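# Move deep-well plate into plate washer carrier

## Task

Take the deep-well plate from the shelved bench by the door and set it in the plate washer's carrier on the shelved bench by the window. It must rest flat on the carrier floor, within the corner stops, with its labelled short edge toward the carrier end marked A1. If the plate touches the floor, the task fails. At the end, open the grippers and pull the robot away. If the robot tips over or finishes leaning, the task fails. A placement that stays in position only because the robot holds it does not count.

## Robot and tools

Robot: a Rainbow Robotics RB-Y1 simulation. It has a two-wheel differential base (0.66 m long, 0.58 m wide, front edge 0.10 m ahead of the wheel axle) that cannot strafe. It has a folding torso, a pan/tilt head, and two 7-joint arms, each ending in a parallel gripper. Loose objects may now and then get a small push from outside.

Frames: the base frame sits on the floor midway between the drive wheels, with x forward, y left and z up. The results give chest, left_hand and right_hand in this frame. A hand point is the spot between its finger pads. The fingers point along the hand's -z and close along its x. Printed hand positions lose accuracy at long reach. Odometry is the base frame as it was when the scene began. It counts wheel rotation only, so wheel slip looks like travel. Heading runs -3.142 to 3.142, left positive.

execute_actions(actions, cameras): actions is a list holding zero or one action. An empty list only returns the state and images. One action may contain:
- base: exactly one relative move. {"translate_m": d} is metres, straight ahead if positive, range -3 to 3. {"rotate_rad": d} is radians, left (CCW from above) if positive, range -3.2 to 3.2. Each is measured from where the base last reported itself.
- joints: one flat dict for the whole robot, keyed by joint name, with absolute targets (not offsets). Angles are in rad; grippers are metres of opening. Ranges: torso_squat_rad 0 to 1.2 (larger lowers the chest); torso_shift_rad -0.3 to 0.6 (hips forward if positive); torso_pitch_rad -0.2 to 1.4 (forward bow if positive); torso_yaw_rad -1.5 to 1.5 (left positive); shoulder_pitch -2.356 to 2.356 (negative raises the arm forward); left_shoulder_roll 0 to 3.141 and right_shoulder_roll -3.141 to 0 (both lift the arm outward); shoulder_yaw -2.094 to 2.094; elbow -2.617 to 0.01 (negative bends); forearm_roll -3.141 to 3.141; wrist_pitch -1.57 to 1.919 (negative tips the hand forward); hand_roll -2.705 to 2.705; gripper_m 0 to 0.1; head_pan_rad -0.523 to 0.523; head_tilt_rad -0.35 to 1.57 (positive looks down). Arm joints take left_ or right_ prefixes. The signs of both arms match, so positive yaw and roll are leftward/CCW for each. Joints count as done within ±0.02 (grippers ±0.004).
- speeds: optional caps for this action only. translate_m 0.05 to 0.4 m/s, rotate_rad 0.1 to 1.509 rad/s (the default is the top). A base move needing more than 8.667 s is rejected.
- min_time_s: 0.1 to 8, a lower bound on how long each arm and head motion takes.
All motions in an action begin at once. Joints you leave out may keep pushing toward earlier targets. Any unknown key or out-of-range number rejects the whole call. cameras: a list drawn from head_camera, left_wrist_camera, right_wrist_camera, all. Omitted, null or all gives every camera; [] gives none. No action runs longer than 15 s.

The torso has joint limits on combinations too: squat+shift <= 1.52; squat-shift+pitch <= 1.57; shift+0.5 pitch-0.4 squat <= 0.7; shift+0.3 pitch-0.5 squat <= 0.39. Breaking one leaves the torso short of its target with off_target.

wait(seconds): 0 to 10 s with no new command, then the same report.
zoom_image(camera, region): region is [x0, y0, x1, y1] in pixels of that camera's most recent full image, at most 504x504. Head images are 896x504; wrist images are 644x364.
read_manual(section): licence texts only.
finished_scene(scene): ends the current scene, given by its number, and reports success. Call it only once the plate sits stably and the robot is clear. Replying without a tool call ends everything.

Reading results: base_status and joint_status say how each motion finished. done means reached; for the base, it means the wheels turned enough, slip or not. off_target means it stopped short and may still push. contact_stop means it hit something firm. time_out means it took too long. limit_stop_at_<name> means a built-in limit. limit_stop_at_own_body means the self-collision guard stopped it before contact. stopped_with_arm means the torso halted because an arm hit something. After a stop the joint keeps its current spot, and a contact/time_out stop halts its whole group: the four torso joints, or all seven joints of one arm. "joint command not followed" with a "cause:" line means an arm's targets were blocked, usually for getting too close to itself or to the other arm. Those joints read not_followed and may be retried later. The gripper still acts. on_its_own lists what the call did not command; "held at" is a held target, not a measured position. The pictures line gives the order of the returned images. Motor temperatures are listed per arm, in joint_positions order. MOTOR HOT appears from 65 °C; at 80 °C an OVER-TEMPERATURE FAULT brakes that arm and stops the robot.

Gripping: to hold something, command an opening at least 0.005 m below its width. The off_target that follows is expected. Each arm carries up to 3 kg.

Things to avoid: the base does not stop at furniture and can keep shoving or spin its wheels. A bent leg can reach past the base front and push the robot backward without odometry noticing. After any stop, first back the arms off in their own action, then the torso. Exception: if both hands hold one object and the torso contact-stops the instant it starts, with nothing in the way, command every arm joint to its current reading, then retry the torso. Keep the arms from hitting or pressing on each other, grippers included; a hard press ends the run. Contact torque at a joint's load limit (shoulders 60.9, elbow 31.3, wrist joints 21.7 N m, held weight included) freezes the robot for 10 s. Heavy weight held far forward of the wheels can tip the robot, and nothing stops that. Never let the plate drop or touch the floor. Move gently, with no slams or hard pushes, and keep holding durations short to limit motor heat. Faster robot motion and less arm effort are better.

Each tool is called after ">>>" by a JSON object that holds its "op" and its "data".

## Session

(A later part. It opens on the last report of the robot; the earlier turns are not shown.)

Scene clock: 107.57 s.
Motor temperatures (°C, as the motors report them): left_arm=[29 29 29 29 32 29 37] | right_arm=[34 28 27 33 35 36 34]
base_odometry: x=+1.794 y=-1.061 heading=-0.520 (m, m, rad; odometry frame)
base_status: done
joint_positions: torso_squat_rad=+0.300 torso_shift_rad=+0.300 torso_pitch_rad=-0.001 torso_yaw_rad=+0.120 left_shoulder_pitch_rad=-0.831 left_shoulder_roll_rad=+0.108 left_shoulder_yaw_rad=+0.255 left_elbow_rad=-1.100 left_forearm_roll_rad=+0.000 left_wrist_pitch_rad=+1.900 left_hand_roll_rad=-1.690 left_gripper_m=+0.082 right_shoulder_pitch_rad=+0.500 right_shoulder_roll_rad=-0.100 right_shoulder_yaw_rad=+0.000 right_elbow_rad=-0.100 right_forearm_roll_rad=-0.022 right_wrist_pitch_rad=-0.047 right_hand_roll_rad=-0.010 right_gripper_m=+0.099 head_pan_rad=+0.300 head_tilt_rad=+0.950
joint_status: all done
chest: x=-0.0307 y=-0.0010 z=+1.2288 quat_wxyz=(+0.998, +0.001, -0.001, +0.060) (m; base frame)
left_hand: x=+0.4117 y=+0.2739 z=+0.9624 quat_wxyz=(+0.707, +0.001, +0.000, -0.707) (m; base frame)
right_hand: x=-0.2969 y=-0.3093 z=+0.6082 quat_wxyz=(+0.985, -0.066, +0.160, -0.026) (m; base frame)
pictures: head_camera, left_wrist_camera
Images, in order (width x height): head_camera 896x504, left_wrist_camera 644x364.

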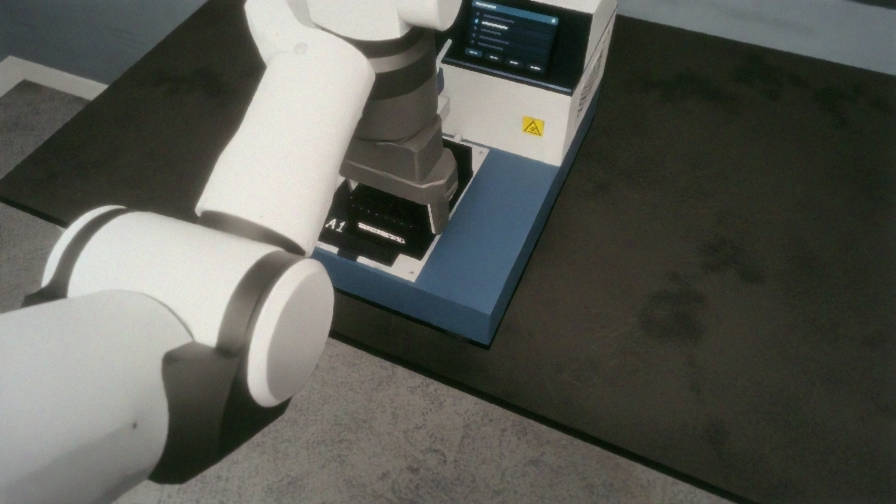

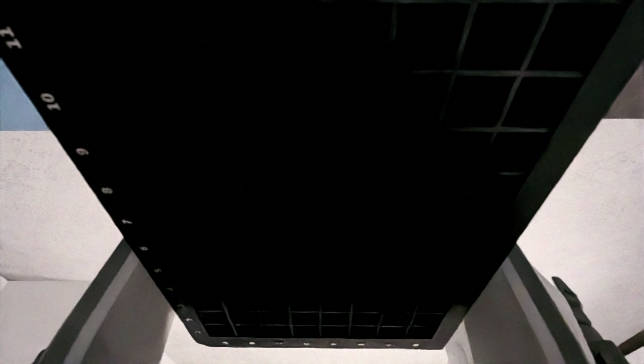

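>>> {"op": "execute_actions", "data": {"actions": [{"joints":{"torso_yaw_rad":0.26,"left_hand_roll_rad":-1.83,"head_pan_rad":0.3,"head_tilt_rad":1.0},"base":{"translate_m":0.10},"speeds":{"translate_m":0.1}}], "cameras": []}}

>>> {"op": "execute_actions", "data": {"actions": [{"joints":{"torso_squat_rad":0.45}}], "cameras": ["head_camera","left_wrist_camera"]}}

>>> {"op": "zoom_image", "data": {"camera": "head_camera", "region": [280, 100, 540, 300]}}

Scene clock: 115.53 s.
Motor temperatures (°C, as the motors report them): left_arm=[29 29 29 29 32 30 37] | right_arm=[34 28 27 33 35 36 34]
base_odometry: x=+1.880 y=-1.111 heading=-0.520 (m, m, rad; odometry frame)
base_status: done
joint_positions: torso_squat_rad=+0.300 torso_shift_rad=+0.299 torso_pitch_rad=-0.002 torso_yaw_rad=+0.260 left_shoulder_pitch_rad=-0.828 left_shoulder_roll_rad=+0.107 left_shoulder_yaw_rad=+0.255 left_elbow_rad=-1.098 left_forearm_roll_rad=+0.000 left_wrist_pitch_rad=+1.903 left_hand_roll_rad=-1.830 left_gripper_m=+0.083 right_shoulder_pitch_rad=+0.500 right_shoulder_roll_rad=-0.100 right_shoulder_yaw_rad=+0.000 right_elbow_rad=-0.100 right_forearm_roll_rad=-0.022 right_wrist_pitch_rad=-0.047 right_hand_roll_rad=-0.010 right_gripper_m=+0.099 head_pan_rad=+0.300 head_tilt_rad=+1.000
joint_status: all done
chest: x=-0.0316 y=-0.0012 z=+1.2289 quat_wxyz=(+0.992, +0.001, -0.001, +0.130) (m; base frame)
left_hand: x=+0.3666 y=+0.3326 z=+0.9616 quat_wxyz=(+0.707, -0.002, +0.001, -0.707) (m; base frame)
right_hand: x=-0.2511 y=-0.3436 z=+0.6079 quat_wxyz=(+0.984, -0.077, +0.154, +0.043) (m; base frame)
pictures: none
No camera images: the call's "cameras" was empty. Leave "cameras" out to get every camera's image.

Scene clock: 116.83 s.
Motor temperatures (°C, as the motors report them): left_arm=[30 29 29 29 32 30 37] | right_arm=[34 28 27 33 35 36 34]
base_odometry: x=+1.881 y=-1.111 heading=-0.520 (m, m, rad; odometry frame)
base_status: not commanded
joint_positions: torso_squat_rad=+0.450 torso_shift_rad=+0.300 torso_pitch_rad=-0.001 torso_yaw_rad=+0.260 left_shoulder_pitch_rad=-0.830 left_shoulder_roll_rad=+0.108 left_shoulder_yaw_rad=+0.255 left_elbow_rad=-1.100 left_forearm_roll_rad=+0.000 left_wrist_pitch_rad=+1.900 left_hand_roll_rad=-1.830 left_gripper_m=+0.083 right_shoulder_pitch_rad=+0.500 right_shoulder_roll_rad=-0.100 right_shoulder_yaw_rad=+0.000 right_elbow_rad=-0.100 right_forearm_roll_rad=-0.022 right_wrist_pitch_rad=-0.047 right_hand_roll_rad=-0.010 right_gripper_m=+0.099 head_pan_rad=+0.300 head_tilt_rad=+1.000
joint_status: all done
chest: x=-0.0422 y=-0.0010 z=+1.1921 quat_wxyz=(+0.992, +0.001, -0.001, +0.130) (m; base frame)
left_hand: x=+0.3574 y=+0.3329 z=+0.9257 quat_wxyz=(+0.707, +0.001, +0.000, -0.707) (m; base frame)
right_hand: x=-0.2624 y=-0.3435 z=+0.5714 quat_wxyz=(+0.984, -0.077, +0.155, +0.043) (m; base frame)
pictures: head_camera, left_wrist_camera
Images, in order (width x height): head_camera 896x504, left_wrist_camera 644x364.

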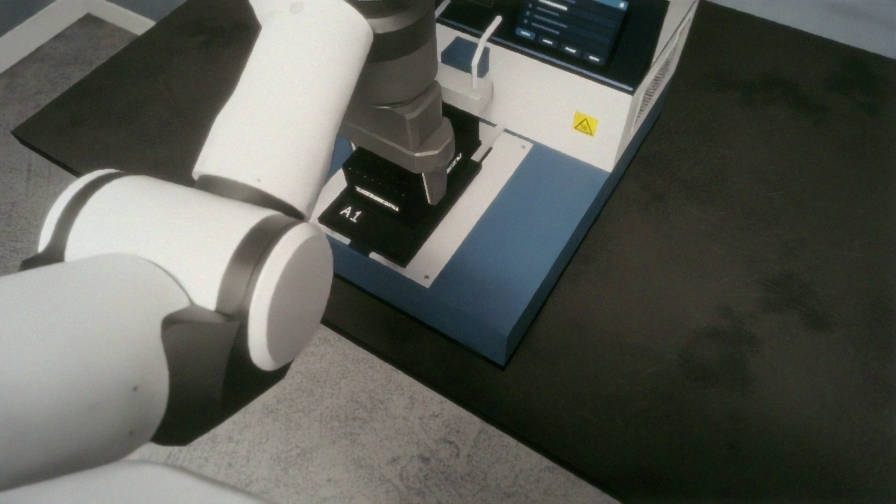

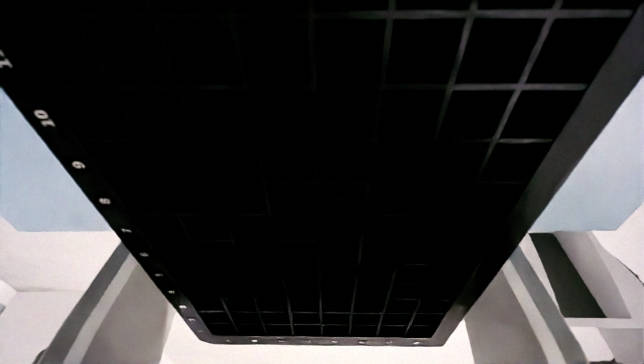

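Region (280, 100, 540, 300) of head_camera's 896x504 image, scaled by 1.938, with more detail than that image has; it fills the top 388 rows of this view, and the rest is white.

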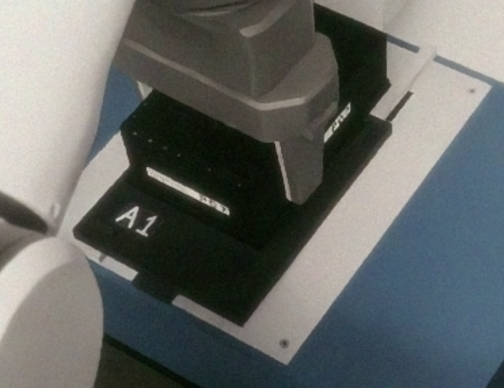

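>>> {"op": "execute_actions", "data": {"actions": [{"joints":{"torso_squat_rad":0.53}}], "cameras": ["head_camera"]}}

>>> {"op": "zoom_image", "data": {"camera": "head_camera", "region": [280, 100, 540, 300]}}

Scene clock: 120.33 s.
Motor temperatures (°C, as the motors report them): left_arm=[30 29 29 29 32 30 37] | right_arm=[34 28 27 33 35 36 34]
base_odometry: x=+1.881 y=-1.111 heading=-0.520 (m, m, rad; odometry frame)
base_status: not commanded
joint_positions: torso_squat_rad=+0.530 torso_shift_rad=+0.300 torso_pitch_rad=-0.002 torso_yaw_rad=+0.260 left_shoulder_pitch_rad=-0.835 left_shoulder_roll_rad=+0.108 left_shoulder_yaw_rad=+0.255 left_elbow_rad=-1.102 left_forearm_roll_rad=+0.000 left_wrist_pitch_rad=+1.900 left_hand_roll_rad=-1.830 left_gripper_m=+0.083 right_shoulder_pitch_rad=+0.500 right_shoulder_roll_rad=-0.100 right_shoulder_yaw_rad=+0.000 right_elbow_rad=-0.100 right_forearm_roll_rad=-0.022 right_wrist_pitch_rad=-0.047 right_hand_roll_rad=-0.010 right_gripper_m=+0.099 head_pan_rad=+0.300 head_tilt_rad=+1.000
joint_status: all done
chest: x=-0.0504 y=-0.0011 z=+1.1670 quat_wxyz=(+0.992, +0.001, -0.001, +0.130) (m; base frame)
left_hand: x=+0.3514 y=+0.3330 z=+0.9035 quat_wxyz=(+0.707, +0.004, -0.001, -0.707) (m; base frame)
right_hand: x=-0.2701 y=-0.3434 z=+0.5460 quat_wxyz=(+0.984, -0.077, +0.154, +0.043) (m; base frame)
pictures: head_camera
Images, in order (width x height): head_camera 896x504.

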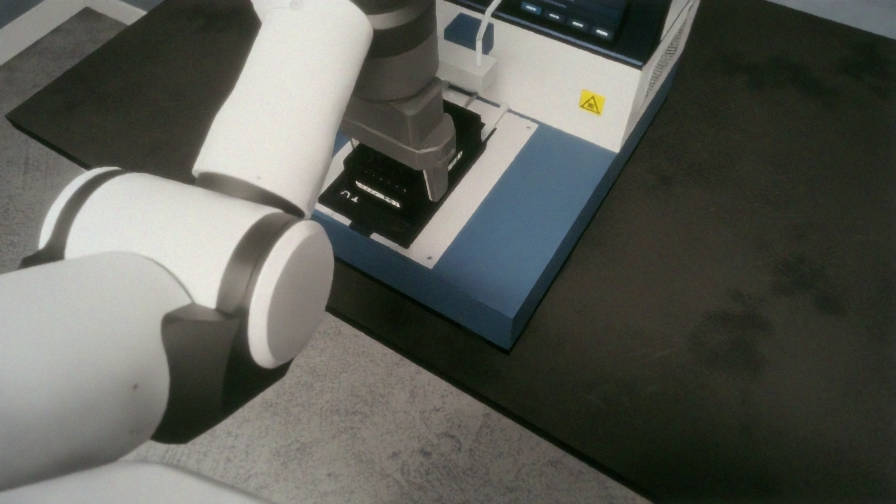

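Region (280, 100, 540, 300) of head_camera's 896x504 image, scaled by 1.938, with more detail than that image has; it fills the top 388 rows of this view, and the rest is white.

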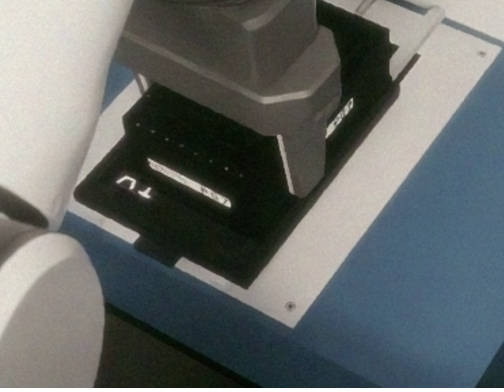

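>>> {"op": "execute_actions", "data": {"actions": [{"joints":{"torso_squat_rad":0.47}}], "cameras": []}}

>>> {"op": "execute_actions", "data": {"actions": [{"base":{"translate_m":-0.013},"speeds":{"translate_m":0.05}}], "cameras": []}}

>>> {"op": "execute_actions", "data": {"actions": [{"joints":{"torso_squat_rad":0.54}}], "cameras": ["head_camera"]}}

>>> {"op": "zoom_image", "data": {"camera": "head_camera", "region": [280, 100, 540, 300]}}

Scene clock: 123.80 s.
Motor temperatures (°C, as the motors report them): left_arm=[29 29 29 29 32 30 37] | right_arm=[34 28 27 33 35 36 34]
base_odometry: x=+1.881 y=-1.111 heading=-0.520 (m, m, rad; odometry frame)
base_status: not commanded
joint_positions: torso_squat_rad=+0.470 torso_shift_rad=+0.300 torso_pitch_rad=-0.001 torso_yaw_rad=+0.260 left_shoulder_pitch_rad=-0.831 left_shoulder_roll_rad=+0.108 left_shoulder_yaw_rad=+0.255 left_elbow_rad=-1.100 left_forearm_roll_rad=+0.000 left_wrist_pitch_rad=+1.900 left_hand_roll_rad=-1.830 left_gripper_m=+0.083 right_shoulder_pitch_rad=+0.500 right_shoulder_roll_rad=-0.100 right_shoulder_yaw_rad=+0.000 right_elbow_rad=-0.100 right_forearm_roll_rad=-0.022 right_wrist_pitch_rad=-0.047 right_hand_roll_rad=-0.010 right_gripper_m=+0.099 head_pan_rad=+0.300 head_tilt_rad=+1.000
joint_status: all done
chest: x=-0.0439 y=-0.0010 z=+1.1861 quat_wxyz=(+0.992, +0.001, -0.001, +0.130) (m; base frame)
left_hand: x=+0.3560 y=+0.3331 z=+0.9201 quat_wxyz=(+0.707, +0.001, +0.000, -0.707) (m; base frame)
right_hand: x=-0.2643 y=-0.3435 z=+0.5655 quat_wxyz=(+0.984, -0.077, +0.155, +0.043) (m; base frame)
pictures: none
No camera images: the call's "cameras" was empty. Leave "cameras" out to get every camera's image.

Scene clock: 124.73 s.
Motor temperatures (°C, as the motors report them): left_arm=[29 29 29 29 32 30 37] | right_arm=[34 28 27 33 35 36 34]
base_odometry: x=+1.869 y=-1.104 heading=-0.521 (m, m, rad; odometry frame)
base_status: done
joint_positions: torso_squat_rad=+0.470 torso_shift_rad=+0.300 torso_pitch_rad=-0.001 torso_yaw_rad=+0.260 left_shoulder_pitch_rad=-0.831 left_shoulder_roll_rad=+0.108 left_shoulder_yaw_rad=+0.255 left_elbow_rad=-1.100 left_forearm_roll_rad=+0.000 left_wrist_pitch_rad=+1.900 left_hand_roll_rad=-1.830 left_gripper_m=+0.083 right_shoulder_pitch_rad=+0.500 right_shoulder_roll_rad=-0.100 right_shoulder_yaw_rad=+0.000 right_elbow_rad=-0.100 right_forearm_roll_rad=-0.022 right_wrist_pitch_rad=-0.047 right_hand_roll_rad=-0.010 right_gripper_m=+0.099 head_pan_rad=+0.300 head_tilt_rad=+1.000
joint_status: not commanded
chest: x=-0.0440 y=-0.0010 z=+1.1861 quat_wxyz=(+0.992, +0.001, -0.001, +0.130) (m; base frame)
left_hand: x=+0.3559 y=+0.3332 z=+0.9201 quat_wxyz=(+0.707, +0.001, +0.000, -0.707) (m; base frame)
right_hand: x=-0.2643 y=-0.3435 z=+0.5655 quat_wxyz=(+0.984, -0.077, +0.155, +0.043) (m; base frame)
pictures: none
No camera images: the call's "cameras" was empty. Leave "cameras" out to get every camera's image.

Scene clock: 125.73 s.
Motor temperatures (°C, as the motors report them): left_arm=[29 29 29 29 32 30 37] | right_arm=[34 28 27 33 35 36 34]
base_odometry: x=+1.869 y=-1.104 heading=-0.521 (m, m, rad; odometry frame)
base_status: not commanded
joint_positions: torso_squat_rad=+0.540 torso_shift_rad=+0.299 torso_pitch_rad=-0.003 torso_yaw_rad=+0.260 left_shoulder_pitch_rad=-0.837 left_shoulder_roll_rad=+0.109 left_shoulder_yaw_rad=+0.255 left_elbow_rad=-1.104 left_forearm_roll_rad=+0.000 left_wrist_pitch_rad=+1.900 left_hand_roll_rad=-1.830 left_gripper_m=+0.082 right_shoulder_pitch_rad=+0.500 right_shoulder_roll_rad=-0.100 right_shoulder_yaw_rad=+0.000 right_elbow_rad=-0.100 right_forearm_roll_rad=-0.022 right_wrist_pitch_rad=-0.047 right_hand_roll_rad=-0.010 right_gripper_m=+0.099 head_pan_rad=+0.300 head_tilt_rad=+1.000
joint_status: all done
chest: x=-0.0519 y=-0.0013 z=+1.1636 quat_wxyz=(+0.992, +0.001, -0.002, +0.130) (m; base frame)
left_hand: x=+0.3510 y=+0.3334 z=+0.9022 quat_wxyz=(+0.707, +0.006, -0.002, -0.707) (m; base frame)
right_hand: x=-0.2712 y=-0.3433 z=+0.5423 quat_wxyz=(+0.984, -0.076, +0.154, +0.043) (m; base frame)
pictures: head_camera
Images, in order (width x height): head_camera 896x504.

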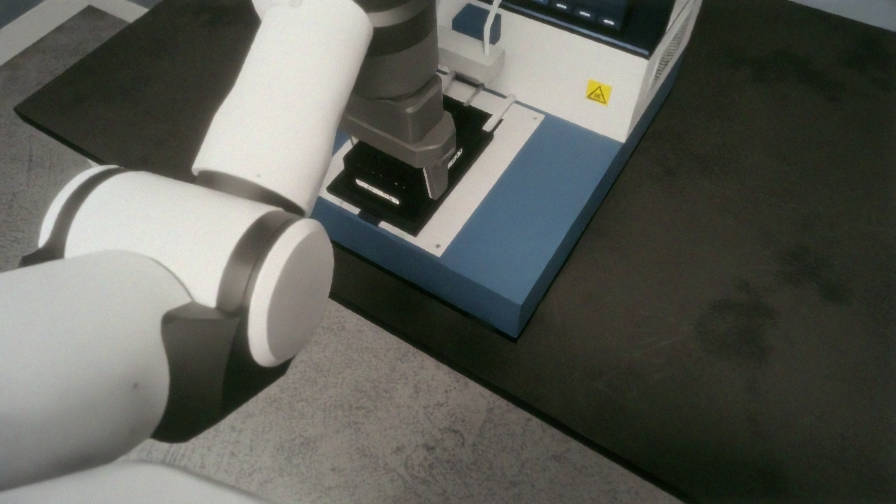

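Region (280, 100, 540, 300) of head_camera's 896x504 image, scaled by 1.938, with more detail than that image has; it fills the top 388 rows of this view, and the rest is white.

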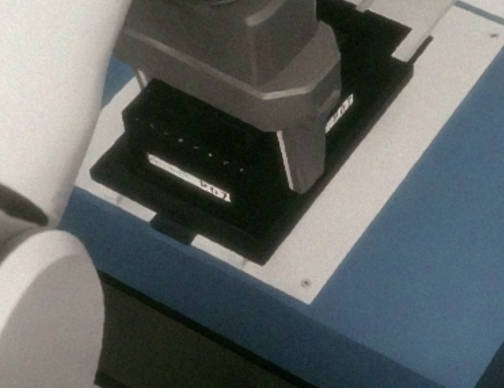

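Release and lift to inspect.

>>> {"op": "execute_actions", "data": {"actions": [{"joints":{"left_gripper_m":0.1,"torso_squat_rad":0.52}}], "cameras": []}}

>>> {"op": "execute_actions", "data": {"actions": [{"joints":{"torso_squat_rad":0.1,"torso_shift_rad":0.25}}], "cameras": ["head_camera","left_wrist_camera"]}}

Scene clock: 128.73 s.
Motor temperatures (°C, as the motors report them): left_arm=[29 29 29 29 32 30 37] | right_arm=[34 28 27 33 35 36 34]
base_odometry: x=+1.869 y=-1.104 heading=-0.521 (m, m, rad; odometry frame)
base_status: not commanded
joint_positions: torso_squat_rad=+0.520 torso_shift_rad=+0.300 torso_pitch_rad=-0.001 torso_yaw_rad=+0.260 left_shoulder_pitch_rad=-0.831 left_shoulder_roll_rad=+0.108 left_shoulder_yaw_rad=+0.255 left_elbow_rad=-1.100 left_forearm_roll_rad=+0.000 left_wrist_pitch_rad=+1.900 left_hand_roll_rad=-1.830 left_gripper_m=+0.100 right_shoulder_pitch_rad=+0.500 right_shoulder_roll_rad=-0.100 right_shoulder_yaw_rad=+0.000 right_elbow_rad=-0.100 right_forearm_roll_rad=-0.022 right_wrist_pitch_rad=-0.047 right_hand_roll_rad=-0.010 right_gripper_m=+0.099 head_pan_rad=+0.300 head_tilt_rad=+1.000
joint_status: all done
chest: x=-0.0489 y=-0.0010 z=+1.1703 quat_wxyz=(+0.992, +0.001, -0.001, +0.130) (m; base frame)
left_hand: x=+0.3510 y=+0.3332 z=+0.9044 quat_wxyz=(+0.707, +0.001, +0.000, -0.707) (m; base frame)
right_hand: x=-0.2692 y=-0.3434 z=+0.5496 quat_wxyz=(+0.984, -0.077, +0.155, +0.043) (m; base frame)
pictures: none
No camera images: the call's "cameras" was empty. Leave "cameras" out to get every camera's image.

Scene clock: 130.93 s.
Motor temperatures (°C, as the motors report them): left_arm=[29 29 29 29 32 30 37] | right_arm=[34 28 27 33 35 36 34]
base_odometry: x=+1.869 y=-1.104 heading=-0.521 (m, m, rad; odometry frame)
base_status: not commanded
joint_positions: torso_squat_rad=+0.100 torso_shift_rad=+0.250 torso_pitch_rad=-0.001 torso_yaw_rad=+0.260 left_shoulder_pitch_rad=-0.831 left_shoulder_roll_rad=+0.108 left_shoulder_yaw_rad=+0.255 left_elbow_rad=-1.100 left_forearm_roll_rad=+0.000 left_wrist_pitch_rad=+1.900 left_hand_roll_rad=-1.830 left_gripper_m=+0.100 right_shoulder_pitch_rad=+0.500 right_shoulder_roll_rad=-0.100 right_shoulder_yaw_rad=+0.000 right_elbow_rad=-0.100 right_forearm_roll_rad=-0.022 right_wrist_pitch_rad=-0.047 right_hand_roll_rad=-0.010 right_gripper_m=+0.099 head_pan_rad=+0.300 head_tilt_rad=+1.000
joint_status: all done
chest: x=-0.0561 y=-0.0011 z=+1.2648 quat_wxyz=(+0.992, +0.001, -0.001, +0.130) (m; base frame)
left_hand: x=+0.3438 y=+0.3331 z=+0.9987 quat_wxyz=(+0.707, +0.001, +0.000, -0.707) (m; base frame)
right_hand: x=-0.2764 y=-0.3435 z=+0.6441 quat_wxyz=(+0.984, -0.077, +0.155, +0.043) (m; base frame)
pictures: head_camera, left_wrist_camera
Images, in order (width x height): head_camera 896x504, left_wrist_camera 644x364.

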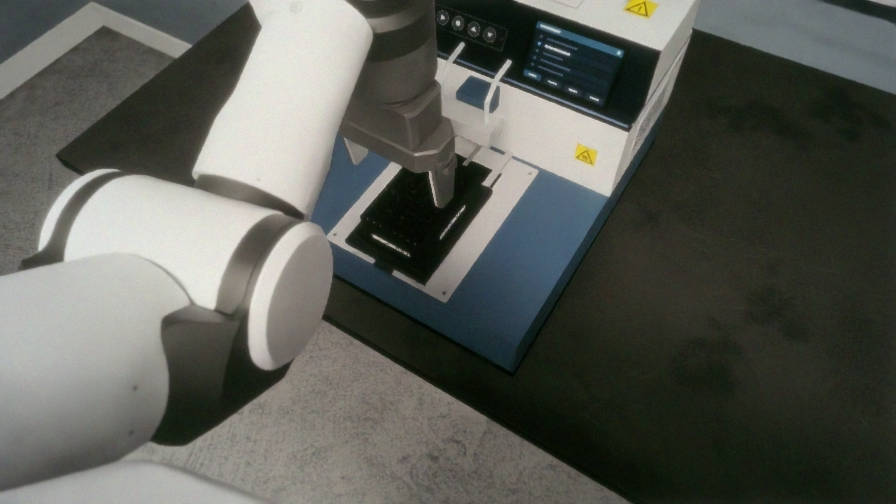

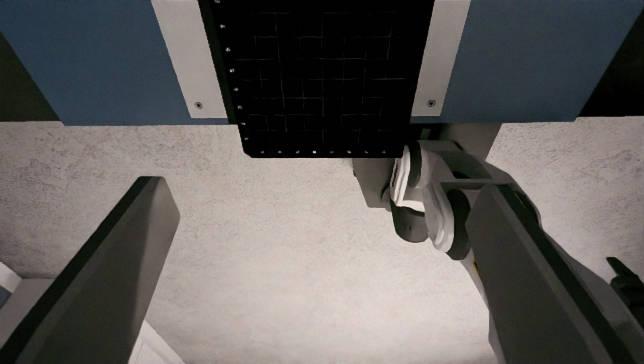

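>>> {"op": "execute_actions", "data": {"actions": [{"base":{"translate_m":-0.12},"joints":{"left_hand_roll_rad":1.31,"left_wrist_pitch_rad":1.5,"torso_squat_rad":0.3}}], "cameras": ["left_wrist_camera"]}}

Scene clock: 135.57 s.
Motor temperatures (°C, as the motors report them): left_arm=[29 29 29 29 32 30 37] | right_arm=[34 28 27 33 35 36 34]
base_odometry: x=+1.765 y=-1.045 heading=-0.520 (m, m, rad; odometry frame)
base_status: done
joint_positions: torso_squat_rad=+0.300 torso_shift_rad=+0.250 torso_pitch_rad=-0.001 torso_yaw_rad=+0.260 left_shoulder_pitch_rad=-0.831 left_shoulder_roll_rad=+0.108 left_shoulder_yaw_rad=+0.255 left_elbow_rad=-1.100 left_forearm_roll_rad=+0.000 left_wrist_pitch_rad=+1.500 left_hand_roll_rad=+1.310 left_gripper_m=+0.100 right_shoulder_pitch_rad=+0.500 right_shoulder_roll_rad=-0.100 right_shoulder_yaw_rad=+0.000 right_elbow_rad=-0.100 right_forearm_roll_rad=-0.022 right_wrist_pitch_rad=-0.047 right_hand_roll_rad=-0.010 right_gripper_m=+0.099 head_pan_rad=+0.300 head_tilt_rad=+1.000
joint_status: all done
chest: x=-0.0630 y=-0.0010 z=+1.2379 quat_wxyz=(+0.992, +0.001, -0.001, +0.130) (m; base frame)
left_hand: x=+0.4236 y=+0.3561 z=+0.9902 quat_wxyz=(+0.694, -0.099, -0.173, +0.692) (m; base frame)
right_hand: x=-0.2833 y=-0.3435 z=+0.6172 quat_wxyz=(+0.984, -0.077, +0.155, +0.043) (m; base frame)
pictures: left_wrist_camera
Images, in order (width x height): left_wrist_camera 644x364.

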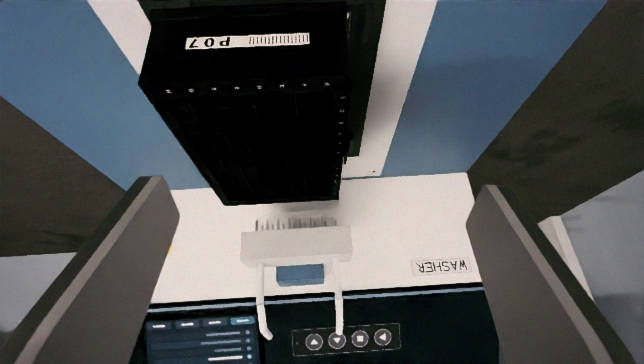

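>>> {"op": "execute_actions", "data": {"actions": [{"base":{"translate_m":-0.12},"joints":{"torso_squat_rad":0.5}}], "cameras": ["left_wrist_camera"]}}

>>> {"op": "zoom_image", "data": {"camera": "left_wrist_camera", "region": [140, 40, 440, 260]}}

Scene clock: 139.47 s.
Motor temperatures (°C, as the motors report them): left_arm=[29 29 29 29 32 30 37] | right_arm=[34 28 27 32 35 36 34]
base_odometry: x=+1.661 y=-0.985 heading=-0.521 (m, m, rad; odometry frame)
base_status: done
joint_positions: torso_squat_rad=+0.500 torso_shift_rad=+0.250 torso_pitch_rad=-0.001 torso_yaw_rad=+0.260 left_shoulder_pitch_rad=-0.831 left_shoulder_roll_rad=+0.108 left_shoulder_yaw_rad=+0.255 left_elbow_rad=-1.100 left_forearm_roll_rad=+0.000 left_wrist_pitch_rad=+1.500 left_hand_roll_rad=+1.310 left_gripper_m=+0.100 right_shoulder_pitch_rad=+0.500 right_shoulder_roll_rad=-0.100 right_shoulder_yaw_rad=+0.000 right_elbow_rad=-0.100 right_forearm_roll_rad=-0.022 right_wrist_pitch_rad=-0.047 right_hand_roll_rad=-0.010 right_gripper_m=+0.099 head_pan_rad=+0.300 head_tilt_rad=+1.000
joint_status: all done
chest: x=-0.0765 y=-0.0010 z=+1.1851 quat_wxyz=(+0.992, +0.001, -0.001, +0.130) (m; base frame)
left_hand: x=+0.4101 y=+0.3562 z=+0.9373 quat_wxyz=(+0.694, -0.099, -0.173, +0.692) (m; base frame)
right_hand: x=-0.2968 y=-0.3435 z=+0.5645 quat_wxyz=(+0.984, -0.077, +0.155, +0.043) (m; base frame)
pictures: left_wrist_camera
Images, in order (width x height): left_wrist_camera 644x364.

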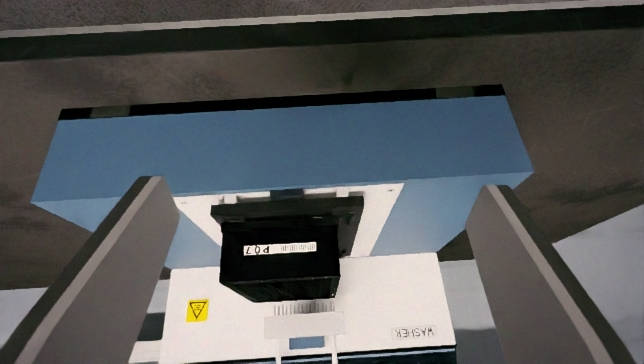

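Region (140, 40, 440, 260) of left_wrist_camera's 644x364 image, scaled by 1.680, with more detail than that image has; it fills the top 370 rows of this view, and the rest is white.

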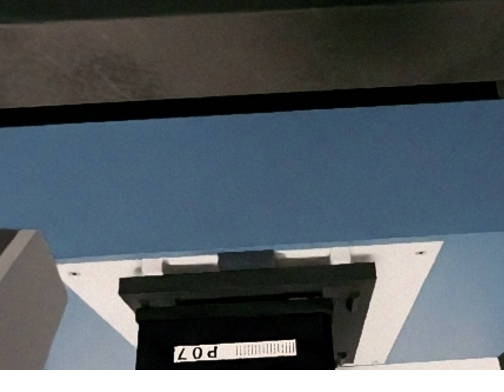

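>>> {"op": "zoom_image", "data": {"camera": "left_wrist_camera", "region": [195, 185, 375, 305]}}

Region (195, 185, 375, 305) of left_wrist_camera's 644x364 image, scaled by 2.800, with more detail than that image has.

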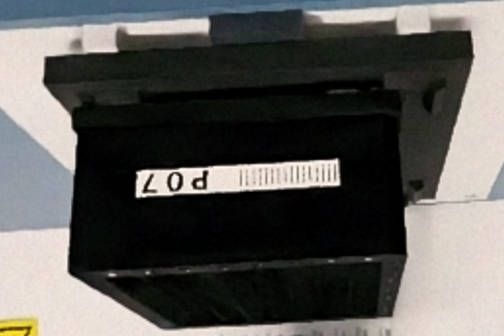

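>>> {"op": "execute_actions", "data": {"actions": [{"joints":{"left_wrist_pitch_rad":1.9,"torso_squat_rad":0.3,"torso_shift_rad":0.28}}], "cameras": []}}

>>> {"op": "execute_actions", "data": {"actions": [{"base":{"translate_m":0.24},"speeds":{"translate_m":0.15}}], "cameras": ["left_wrist_camera"]}}

Scene clock: 144.00 s.
Motor temperatures (°C, as the motors report them): left_arm=[30 29 29 29 32 30 37] | right_arm=[34 28 27 32 35 36 34]
base_odometry: x=+1.661 y=-0.985 heading=-0.521 (m, m, rad; odometry frame)
base_status: not commanded
joint_positions: torso_squat_rad=+0.300 torso_shift_rad=+0.280 torso_pitch_rad=-0.001 torso_yaw_rad=+0.260 left_shoulder_pitch_rad=-0.831 left_shoulder_roll_rad=+0.108 left_shoulder_yaw_rad=+0.255 left_elbow_rad=-1.100 left_forearm_roll_rad=+0.000 left_wrist_pitch_rad=+1.900 left_hand_roll_rad=+1.310 left_gripper_m=+0.100 right_shoulder_pitch_rad=+0.500 right_shoulder_roll_rad=-0.100 right_shoulder_yaw_rad=+0.000 right_elbow_rad=-0.100 right_forearm_roll_rad=-0.022 right_wrist_pitch_rad=-0.047 right_hand_roll_rad=-0.010 right_gripper_m=+0.099 head_pan_rad=+0.300 head_tilt_rad=+1.000
joint_status: all done
chest: x=-0.0435 y=-0.0010 z=+1.2326 quat_wxyz=(+0.992, +0.001, -0.001, +0.130) (m; base frame)
left_hand: x=+0.3562 y=+0.3331 z=+0.9664 quat_wxyz=(+0.708, +0.000, -0.001, +0.707) (m; base frame)
right_hand: x=-0.2640 y=-0.3435 z=+0.6120 quat_wxyz=(+0.984, -0.077, +0.155, +0.043) (m; base frame)
pictures: none
No camera images: the call's "cameras" was empty. Leave "cameras" out to get every camera's image.

Scene clock: 146.40 s.
Motor temperatures (°C, as the motors report them): left_arm=[30 29 29 29 32 30 37] | right_arm=[34 28 27 32 35 36 34]
base_odometry: x=+1.869 y=-1.105 heading=-0.522 (m, m, rad; odometry frame)
base_status: done
joint_positions: torso_squat_rad=+0.300 torso_shift_rad=+0.280 torso_pitch_rad=-0.001 torso_yaw_rad=+0.260 left_shoulder_pitch_rad=-0.831 left_shoulder_roll_rad=+0.108 left_shoulder_yaw_rad=+0.255 left_elbow_rad=-1.100 left_forearm_roll_rad=+0.000 left_wrist_pitch_rad=+1.900 left_hand_roll_rad=+1.310 left_gripper_m=+0.100 right_shoulder_pitch_rad=+0.500 right_shoulder_roll_rad=-0.100 right_shoulder_yaw_rad=+0.000 right_elbow_rad=-0.100 right_forearm_roll_rad=-0.022 right_wrist_pitch_rad=-0.047 right_hand_roll_rad=-0.010 right_gripper_m=+0.099 head_pan_rad=+0.300 head_tilt_rad=+1.000
joint_status: not commanded
chest: x=-0.0436 y=-0.0010 z=+1.2326 quat_wxyz=(+0.992, +0.001, -0.001, +0.130) (m; base frame)
left_hand: x=+0.3562 y=+0.3331 z=+0.9664 quat_wxyz=(+0.708, +0.000, -0.001, +0.707) (m; base frame)
right_hand: x=-0.2639 y=-0.3435 z=+0.6120 quat_wxyz=(+0.984, -0.077, +0.155, +0.043) (m; base frame)
pictures: left_wrist_camera
Images, in order (width x height): left_wrist_camera 644x364.

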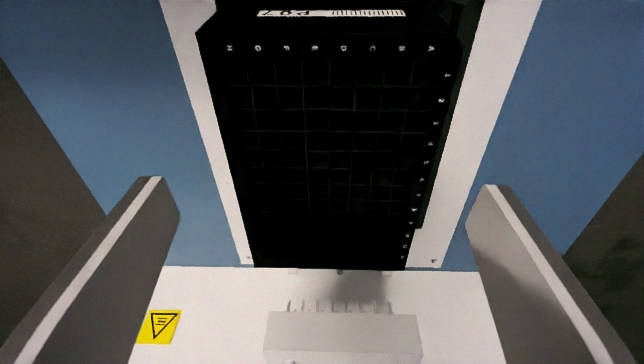

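>>> {"op": "execute_actions", "data": {"actions": [{"joints":{"torso_squat_rad":0.495,"torso_shift_rad":0.3,"torso_yaw_rad":0.268,"left_hand_roll_rad":1.302}}], "cameras": ["left_wrist_camera"]}}

>>> {"op": "execute_actions", "data": {"actions": [{"joints":{"left_gripper_m":0.07}}], "cameras": []}}

>>> {"op": "execute_actions", "data": {"actions": [{"joints":{"torso_squat_rad":0.46}}], "cameras": ["left_wrist_camera"]}}

Scene clock: 149.97 s.
Motor temperatures (°C, as the motors report them): left_arm=[30 29 29 29 32 30 37] | right_arm=[34 28 27 32 35 36 34]
base_odometry: x=+1.869 y=-1.105 heading=-0.522 (m, m, rad; odometry frame)
base_status: not commanded
joint_positions: torso_squat_rad=+0.495 torso_shift_rad=+0.300 torso_pitch_rad=-0.001 torso_yaw_rad=+0.268 left_shoulder_pitch_rad=-0.831 left_shoulder_roll_rad=+0.108 left_shoulder_yaw_rad=+0.255 left_elbow_rad=-1.100 left_forearm_roll_rad=+0.000 left_wrist_pitch_rad=+1.900 left_hand_roll_rad=+1.302 left_gripper_m=+0.100 right_shoulder_pitch_rad=+0.500 right_shoulder_roll_rad=-0.100 right_shoulder_yaw_rad=+0.000 right_elbow_rad=-0.100 right_forearm_roll_rad=-0.022 right_wrist_pitch_rad=-0.047 right_hand_roll_rad=-0.010 right_gripper_m=+0.099 head_pan_rad=+0.300 head_tilt_rad=+1.000
joint_status: all done
chest: x=-0.0464 y=-0.0009 z=+1.1784 quat_wxyz=(+0.991, +0.001, -0.001, +0.134) (m; base frame)
left_hand: x=+0.3507 y=+0.3364 z=+0.9123 quat_wxyz=(+0.708, +0.000, -0.001, +0.707) (m; base frame)
right_hand: x=-0.2639 y=-0.3452 z=+0.5577 quat_wxyz=(+0.984, -0.077, +0.154, +0.047) (m; base frame)
pictures: left_wrist_camera
Images, in order (width x height): left_wrist_camera 644x364.

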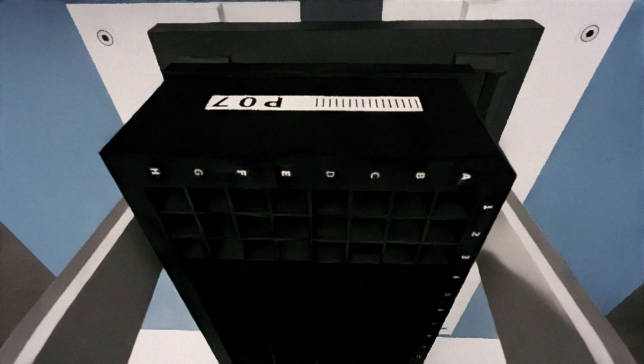

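Scene clock: 150.73 s.
Motor temperatures (°C, as the motors report them): left_arm=[30 29 29 29 32 30 37] | right_arm=[34 28 27 32 35 36 34]
base_odometry: x=+1.869 y=-1.105 heading=-0.522 (m, m, rad; odometry frame)
base_status: not commanded
joint_positions: torso_squat_rad=+0.495 torso_shift_rad=+0.300 torso_pitch_rad=-0.001 torso_yaw_rad=+0.268 left_shoulder_pitch_rad=-0.831 left_shoulder_roll_rad=+0.108 left_shoulder_yaw_rad=+0.255 left_elbow_rad=-1.100 left_forearm_roll_rad=+0.000 left_wrist_pitch_rad=+1.900 left_hand_roll_rad=+1.302 left_gripper_m=+0.082 right_shoulder_pitch_rad=+0.500 right_shoulder_roll_rad=-0.100 right_shoulder_yaw_rad=+0.000 right_elbow_rad=-0.100 right_forearm_roll_rad=-0.022 right_wrist_pitch_rad=-0.047 right_hand_roll_rad=-0.010 right_gripper_m=+0.099 head_pan_rad=+0.300 head_tilt_rad=+1.000
joint_status: left_gripper_m off_target (ended at +0.082, target +0.070)
chest: x=-0.0464 y=-0.0009 z=+1.1784 quat_wxyz=(+0.991, +0.001, -0.001, +0.134) (m; base frame)
left_hand: x=+0.3507 y=+0.3364 z=+0.9123 quat_wxyz=(+0.708, +0.000, -0.001, +0.707) (m; base frame)
right_hand: x=-0.2639 y=-0.3452 z=+0.5577 quat_wxyz=(+0.984, -0.077, +0.154, +0.047) (m; base frame)
pictures: none
No camera images: the call's "cameras" was empty. Leave "cameras" out to get every camera's image.

Scene clock: 151.50 s.
Motor temperatures (°C, as the motors report them): left_arm=[30 29 29 29 32 30 37] | right_arm=[34 28 27 32 35 36 34]
base_odometry: x=+1.869 y=-1.105 heading=-0.522 (m, m, rad; odometry frame)
base_status: not commanded
joint_positions: torso_squat_rad=+0.460 torso_shift_rad=+0.300 torso_pitch_rad=-0.001 torso_yaw_rad=+0.268 left_shoulder_pitch_rad=-0.831 left_shoulder_roll_rad=+0.108 left_shoulder_yaw_rad=+0.255 left_elbow_rad=-1.100 left_forearm_roll_rad=+0.000 left_wrist_pitch_rad=+1.900 left_hand_roll_rad=+1.302 left_gripper_m=+0.082 right_shoulder_pitch_rad=+0.500 right_shoulder_roll_rad=-0.100 right_shoulder_yaw_rad=+0.000 right_elbow_rad=-0.100 right_forearm_roll_rad=-0.022 right_wrist_pitch_rad=-0.047 right_hand_roll_rad=-0.010 right_gripper_m=+0.099 head_pan_rad=+0.300 head_tilt_rad=+1.000
joint_status: all done
chest: x=-0.0430 y=-0.0009 z=+1.1891 quat_wxyz=(+0.991, +0.001, -0.001, +0.134) (m; base frame)
left_hand: x=+0.3541 y=+0.3363 z=+0.9229 quat_wxyz=(+0.708, +0.000, -0.001, +0.707) (m; base frame)
right_hand: x=-0.2607 y=-0.3452 z=+0.5685 quat_wxyz=(+0.984, -0.077, +0.154, +0.047) (m; base frame)
pictures: left_wrist_camera
Images, in order (width x height): left_wrist_camera 644x364.

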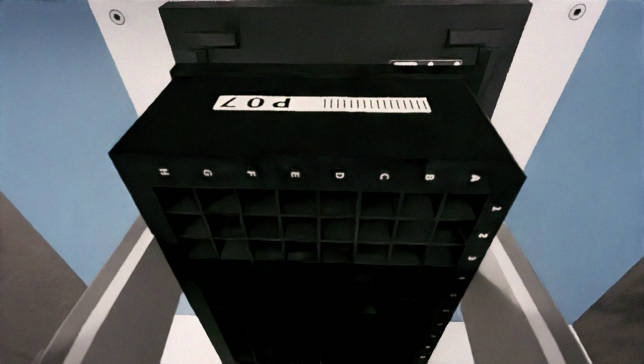

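>>> {"op": "execute_actions", "data": {"actions": [{"joints":{"torso_squat_rad":0.475,"torso_shift_rad":0.316,"torso_yaw_rad":0.281,"left_hand_roll_rad":1.289}}], "cameras": ["left_wrist_camera"]}}

Scene clock: 154.93 s.
Motor temperatures (°C, as the motors report them): left_arm=[30 29 29 29 32 30 37] | right_arm=[34 28 27 32 35 36 34]
base_odometry: x=+1.869 y=-1.105 heading=-0.522 (m, m, rad; odometry frame)
base_status: not commanded
joint_positions: torso_squat_rad=+0.475 torso_shift_rad=+0.316 torso_pitch_rad=-0.001 torso_yaw_rad=+0.281 left_shoulder_pitch_rad=-0.831 left_shoulder_roll_rad=+0.108 left_shoulder_yaw_rad=+0.255 left_elbow_rad=-1.100 left_forearm_roll_rad=+0.000 left_wrist_pitch_rad=+1.900 left_hand_roll_rad=+1.289 left_gripper_m=+0.082 right_shoulder_pitch_rad=+0.500 right_shoulder_roll_rad=-0.100 right_shoulder_yaw_rad=+0.000 right_elbow_rad=-0.100 right_forearm_roll_rad=-0.022 right_wrist_pitch_rad=-0.047 right_hand_roll_rad=-0.010 right_gripper_m=+0.099 head_pan_rad=+0.300 head_tilt_rad=+1.000
joint_status: all done
chest: x=-0.0348 y=-0.0009 z=+1.1816 quat_wxyz=(+0.990, +0.001, -0.001, +0.140) (m; base frame)
left_hand: x=+0.3578 y=+0.3415 z=+0.9153 quat_wxyz=(+0.708, +0.000, -0.001, +0.707) (m; base frame)
right_hand: x=-0.2480 y=-0.3480 z=+0.5610 quat_wxyz=(+0.984, -0.078, +0.154, +0.053) (m; base frame)
pictures: left_wrist_camera
Images, in order (width x height): left_wrist_camera 644x364.

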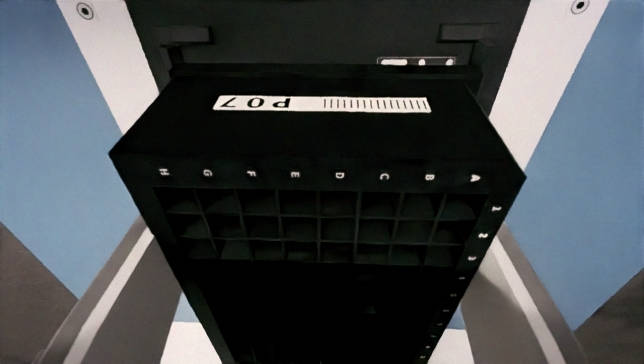

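>>> {"op": "execute_actions", "data": {"actions": [{"joints":{"torso_squat_rad":0.505}}], "cameras": ["left_wrist_camera"]}}

Scene clock: 156.40 s.
Motor temperatures (°C, as the motors report them): left_arm=[30 29 29 29 32 30 37] | right_arm=[33 28 27 32 35 36 34]
base_odometry: x=+1.869 y=-1.105 heading=-0.522 (m, m, rad; odometry frame)
base_status: not commanded
joint_positions: torso_squat_rad=+0.505 torso_shift_rad=+0.316 torso_pitch_rad=-0.002 torso_yaw_rad=+0.281 left_shoulder_pitch_rad=-0.833 left_shoulder_roll_rad=+0.109 left_shoulder_yaw_rad=+0.255 left_elbow_rad=-1.101 left_forearm_roll_rad=+0.000 left_wrist_pitch_rad=+1.900 left_hand_roll_rad=+1.289 left_gripper_m=+0.082 right_shoulder_pitch_rad=+0.500 right_shoulder_roll_rad=-0.100 right_shoulder_yaw_rad=+0.000 right_elbow_rad=-0.100 right_forearm_roll_rad=-0.022 right_wrist_pitch_rad=-0.047 right_hand_roll_rad=-0.010 right_gripper_m=+0.099 head_pan_rad=+0.300 head_tilt_rad=+1.000
joint_status: all done
chest: x=-0.0384 y=-0.0010 z=+1.1723 quat_wxyz=(+0.990, +0.001, -0.001, +0.140) (m; base frame)
left_hand: x=+0.3555 y=+0.3416 z=+0.9079 quat_wxyz=(+0.708, -0.001, -0.003, +0.706) (m; base frame)
right_hand: x=-0.2510 y=-0.3480 z=+0.5514 quat_wxyz=(+0.984, -0.078, +0.153, +0.053) (m; base frame)
pictures: left_wrist_camera
Images, in order (width x height): left_wrist_camera 644x364.

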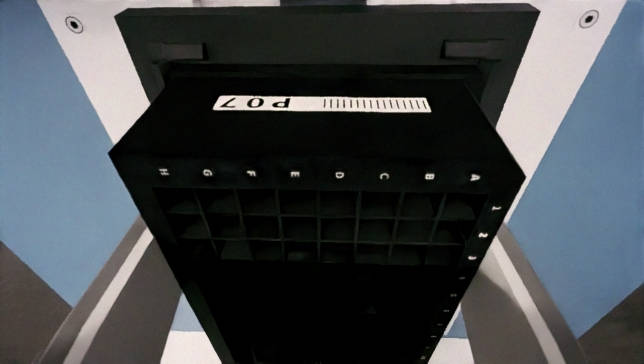

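>>> {"op": "execute_actions", "data": {"actions": [{"joints":{"left_gripper_m":0.1}}], "cameras": ["left_wrist_camera"]}}

>>> {"op": "execute_actions", "data": {"actions": [{"joints":{"torso_squat_rad":0.3,"torso_shift_rad":0.28}}], "cameras": []}}

>>> {"op": "execute_actions", "data": {"actions": [{"base":{"translate_m":-0.24},"joints":{"left_wrist_pitch_rad":1.5}}], "cameras": ["left_wrist_camera"]}}

>>> {"op": "zoom_image", "data": {"camera": "left_wrist_camera", "region": [160, 100, 400, 280]}}

Scene clock: 160.47 s.
Motor temperatures (°C, as the motors report them): left_arm=[30 29 29 29 32 30 37] | right_arm=[33 28 27 32 35 36 34]
base_odometry: x=+1.869 y=-1.105 heading=-0.522 (m, m, rad; odometry frame)
base_status: not commanded
joint_positions: torso_squat_rad=+0.505 torso_shift_rad=+0.316 torso_pitch_rad=-0.001 torso_yaw_rad=+0.281 left_shoulder_pitch_rad=-0.831 left_shoulder_roll_rad=+0.108 left_shoulder_yaw_rad=+0.255 left_elbow_rad=-1.100 left_forearm_roll_rad=+0.000 left_wrist_pitch_rad=+1.900 left_hand_roll_rad=+1.289 left_gripper_m=+0.100 right_shoulder_pitch_rad=+0.500 right_shoulder_roll_rad=-0.100 right_shoulder_yaw_rad=+0.000 right_elbow_rad=-0.100 right_forearm_roll_rad=-0.022 right_wrist_pitch_rad=-0.047 right_hand_roll_rad=-0.010 right_gripper_m=+0.099 head_pan_rad=+0.300 head_tilt_rad=+1.000
joint_status: all done
chest: x=-0.0381 y=-0.0010 z=+1.1722 quat_wxyz=(+0.990, +0.001, -0.001, +0.140) (m; base frame)
left_hand: x=+0.3548 y=+0.3416 z=+0.9064 quat_wxyz=(+0.708, +0.000, -0.001, +0.707) (m; base frame)
right_hand: x=-0.2511 y=-0.3480 z=+0.5515 quat_wxyz=(+0.984, -0.078, +0.154, +0.053) (m; base frame)
pictures: left_wrist_camera
Images, in order (width x height): left_wrist_camera 644x364.

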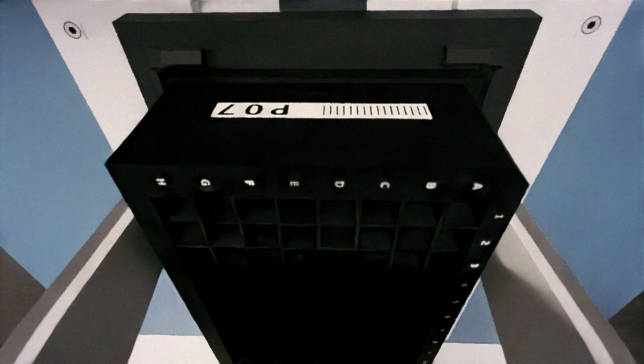

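Scene clock: 161.93 s.
Motor temperatures (°C, as the motors report them): left_arm=[30 29 29 29 32 30 37] | right_arm=[33 28 27 32 35 36 34]
base_odometry: x=+1.869 y=-1.105 heading=-0.522 (m, m, rad; odometry frame)
base_status: not commanded
joint_positions: torso_squat_rad=+0.300 torso_shift_rad=+0.280 torso_pitch_rad=-0.001 torso_yaw_rad=+0.281 left_shoulder_pitch_rad=-0.831 left_shoulder_roll_rad=+0.108 left_shoulder_yaw_rad=+0.255 left_elbow_rad=-1.100 left_forearm_roll_rad=+0.000 left_wrist_pitch_rad=+1.900 left_hand_roll_rad=+1.289 left_gripper_m=+0.100 right_shoulder_pitch_rad=+0.500 right_shoulder_roll_rad=-0.100 right_shoulder_yaw_rad=+0.000 right_elbow_rad=-0.100 right_forearm_roll_rad=-0.022 right_wrist_pitch_rad=-0.047 right_hand_roll_rad=-0.010 right_gripper_m=+0.099 head_pan_rad=+0.300 head_tilt_rad=+1.000
joint_status: all done
chest: x=-0.0436 y=-0.0010 z=+1.2326 quat_wxyz=(+0.990, +0.001, -0.001, +0.140) (m; base frame)
left_hand: x=+0.3492 y=+0.3415 z=+0.9666 quat_wxyz=(+0.708, +0.000, -0.001, +0.707) (m; base frame)
right_hand: x=-0.2567 y=-0.3481 z=+0.6120 quat_wxyz=(+0.984, -0.078, +0.154, +0.053) (m; base frame)
pictures: none
No camera images: the call's "cameras" was empty. Leave "cameras" out to get every camera's image.

Scene clock: 164.03 s.
Motor temperatures (°C, as the motors report them): left_arm=[30 29 29 29 32 30 37] | right_arm=[33 28 27 32 35 36 34]
base_odometry: x=+1.661 y=-0.985 heading=-0.523 (m, m, rad; odometry frame)
base_status: done
joint_positions: torso_squat_rad=+0.300 torso_shift_rad=+0.280 torso_pitch_rad=-0.001 torso_yaw_rad=+0.281 left_shoulder_pitch_rad=-0.831 left_shoulder_roll_rad=+0.108 left_shoulder_yaw_rad=+0.255 left_elbow_rad=-1.100 left_forearm_roll_rad=+0.000 left_wrist_pitch_rad=+1.500 left_hand_roll_rad=+1.289 left_gripper_m=+0.100 right_shoulder_pitch_rad=+0.500 right_shoulder_roll_rad=-0.100 right_shoulder_yaw_rad=+0.000 right_elbow_rad=-0.100 right_forearm_roll_rad=-0.022 right_wrist_pitch_rad=-0.047 right_hand_roll_rad=-0.010 right_gripper_m=+0.099 head_pan_rad=+0.300 head_tilt_rad=+1.000
joint_status: all done
chest: x=-0.0436 y=-0.0010 z=+1.2326 quat_wxyz=(+0.990, +0.001, -0.001, +0.140) (m; base frame)
left_hand: x=+0.4354 y=+0.3663 z=+0.9849 quat_wxyz=(+0.693, -0.096, -0.175, +0.692) (m; base frame)
right_hand: x=-0.2567 y=-0.3481 z=+0.6120 quat_wxyz=(+0.984, -0.078, +0.154, +0.053) (m; base frame)
pictures: left_wrist_camera
Images, in order (width x height): left_wrist_camera 644x364.

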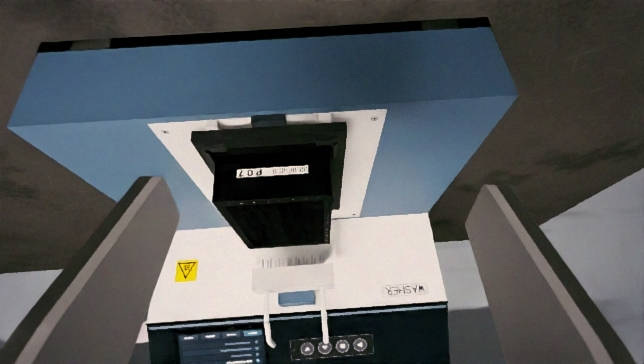

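Region (160, 100, 400, 280) of left_wrist_camera's 644x364 image, scaled by 2.100, with more detail than that image has; it fills the top 378 rows of this view, and the rest is white.

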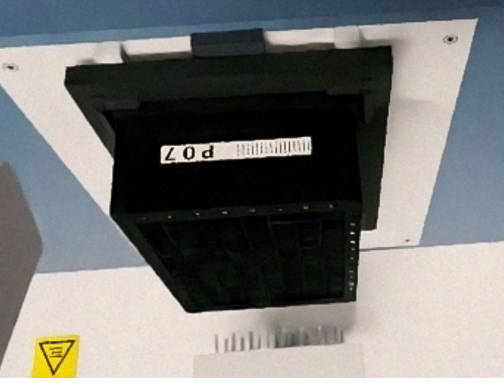

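Looks seated.

>>> {"op": "finished_scene", "data": {"scene": 1}}

The scene is finished: the task was done.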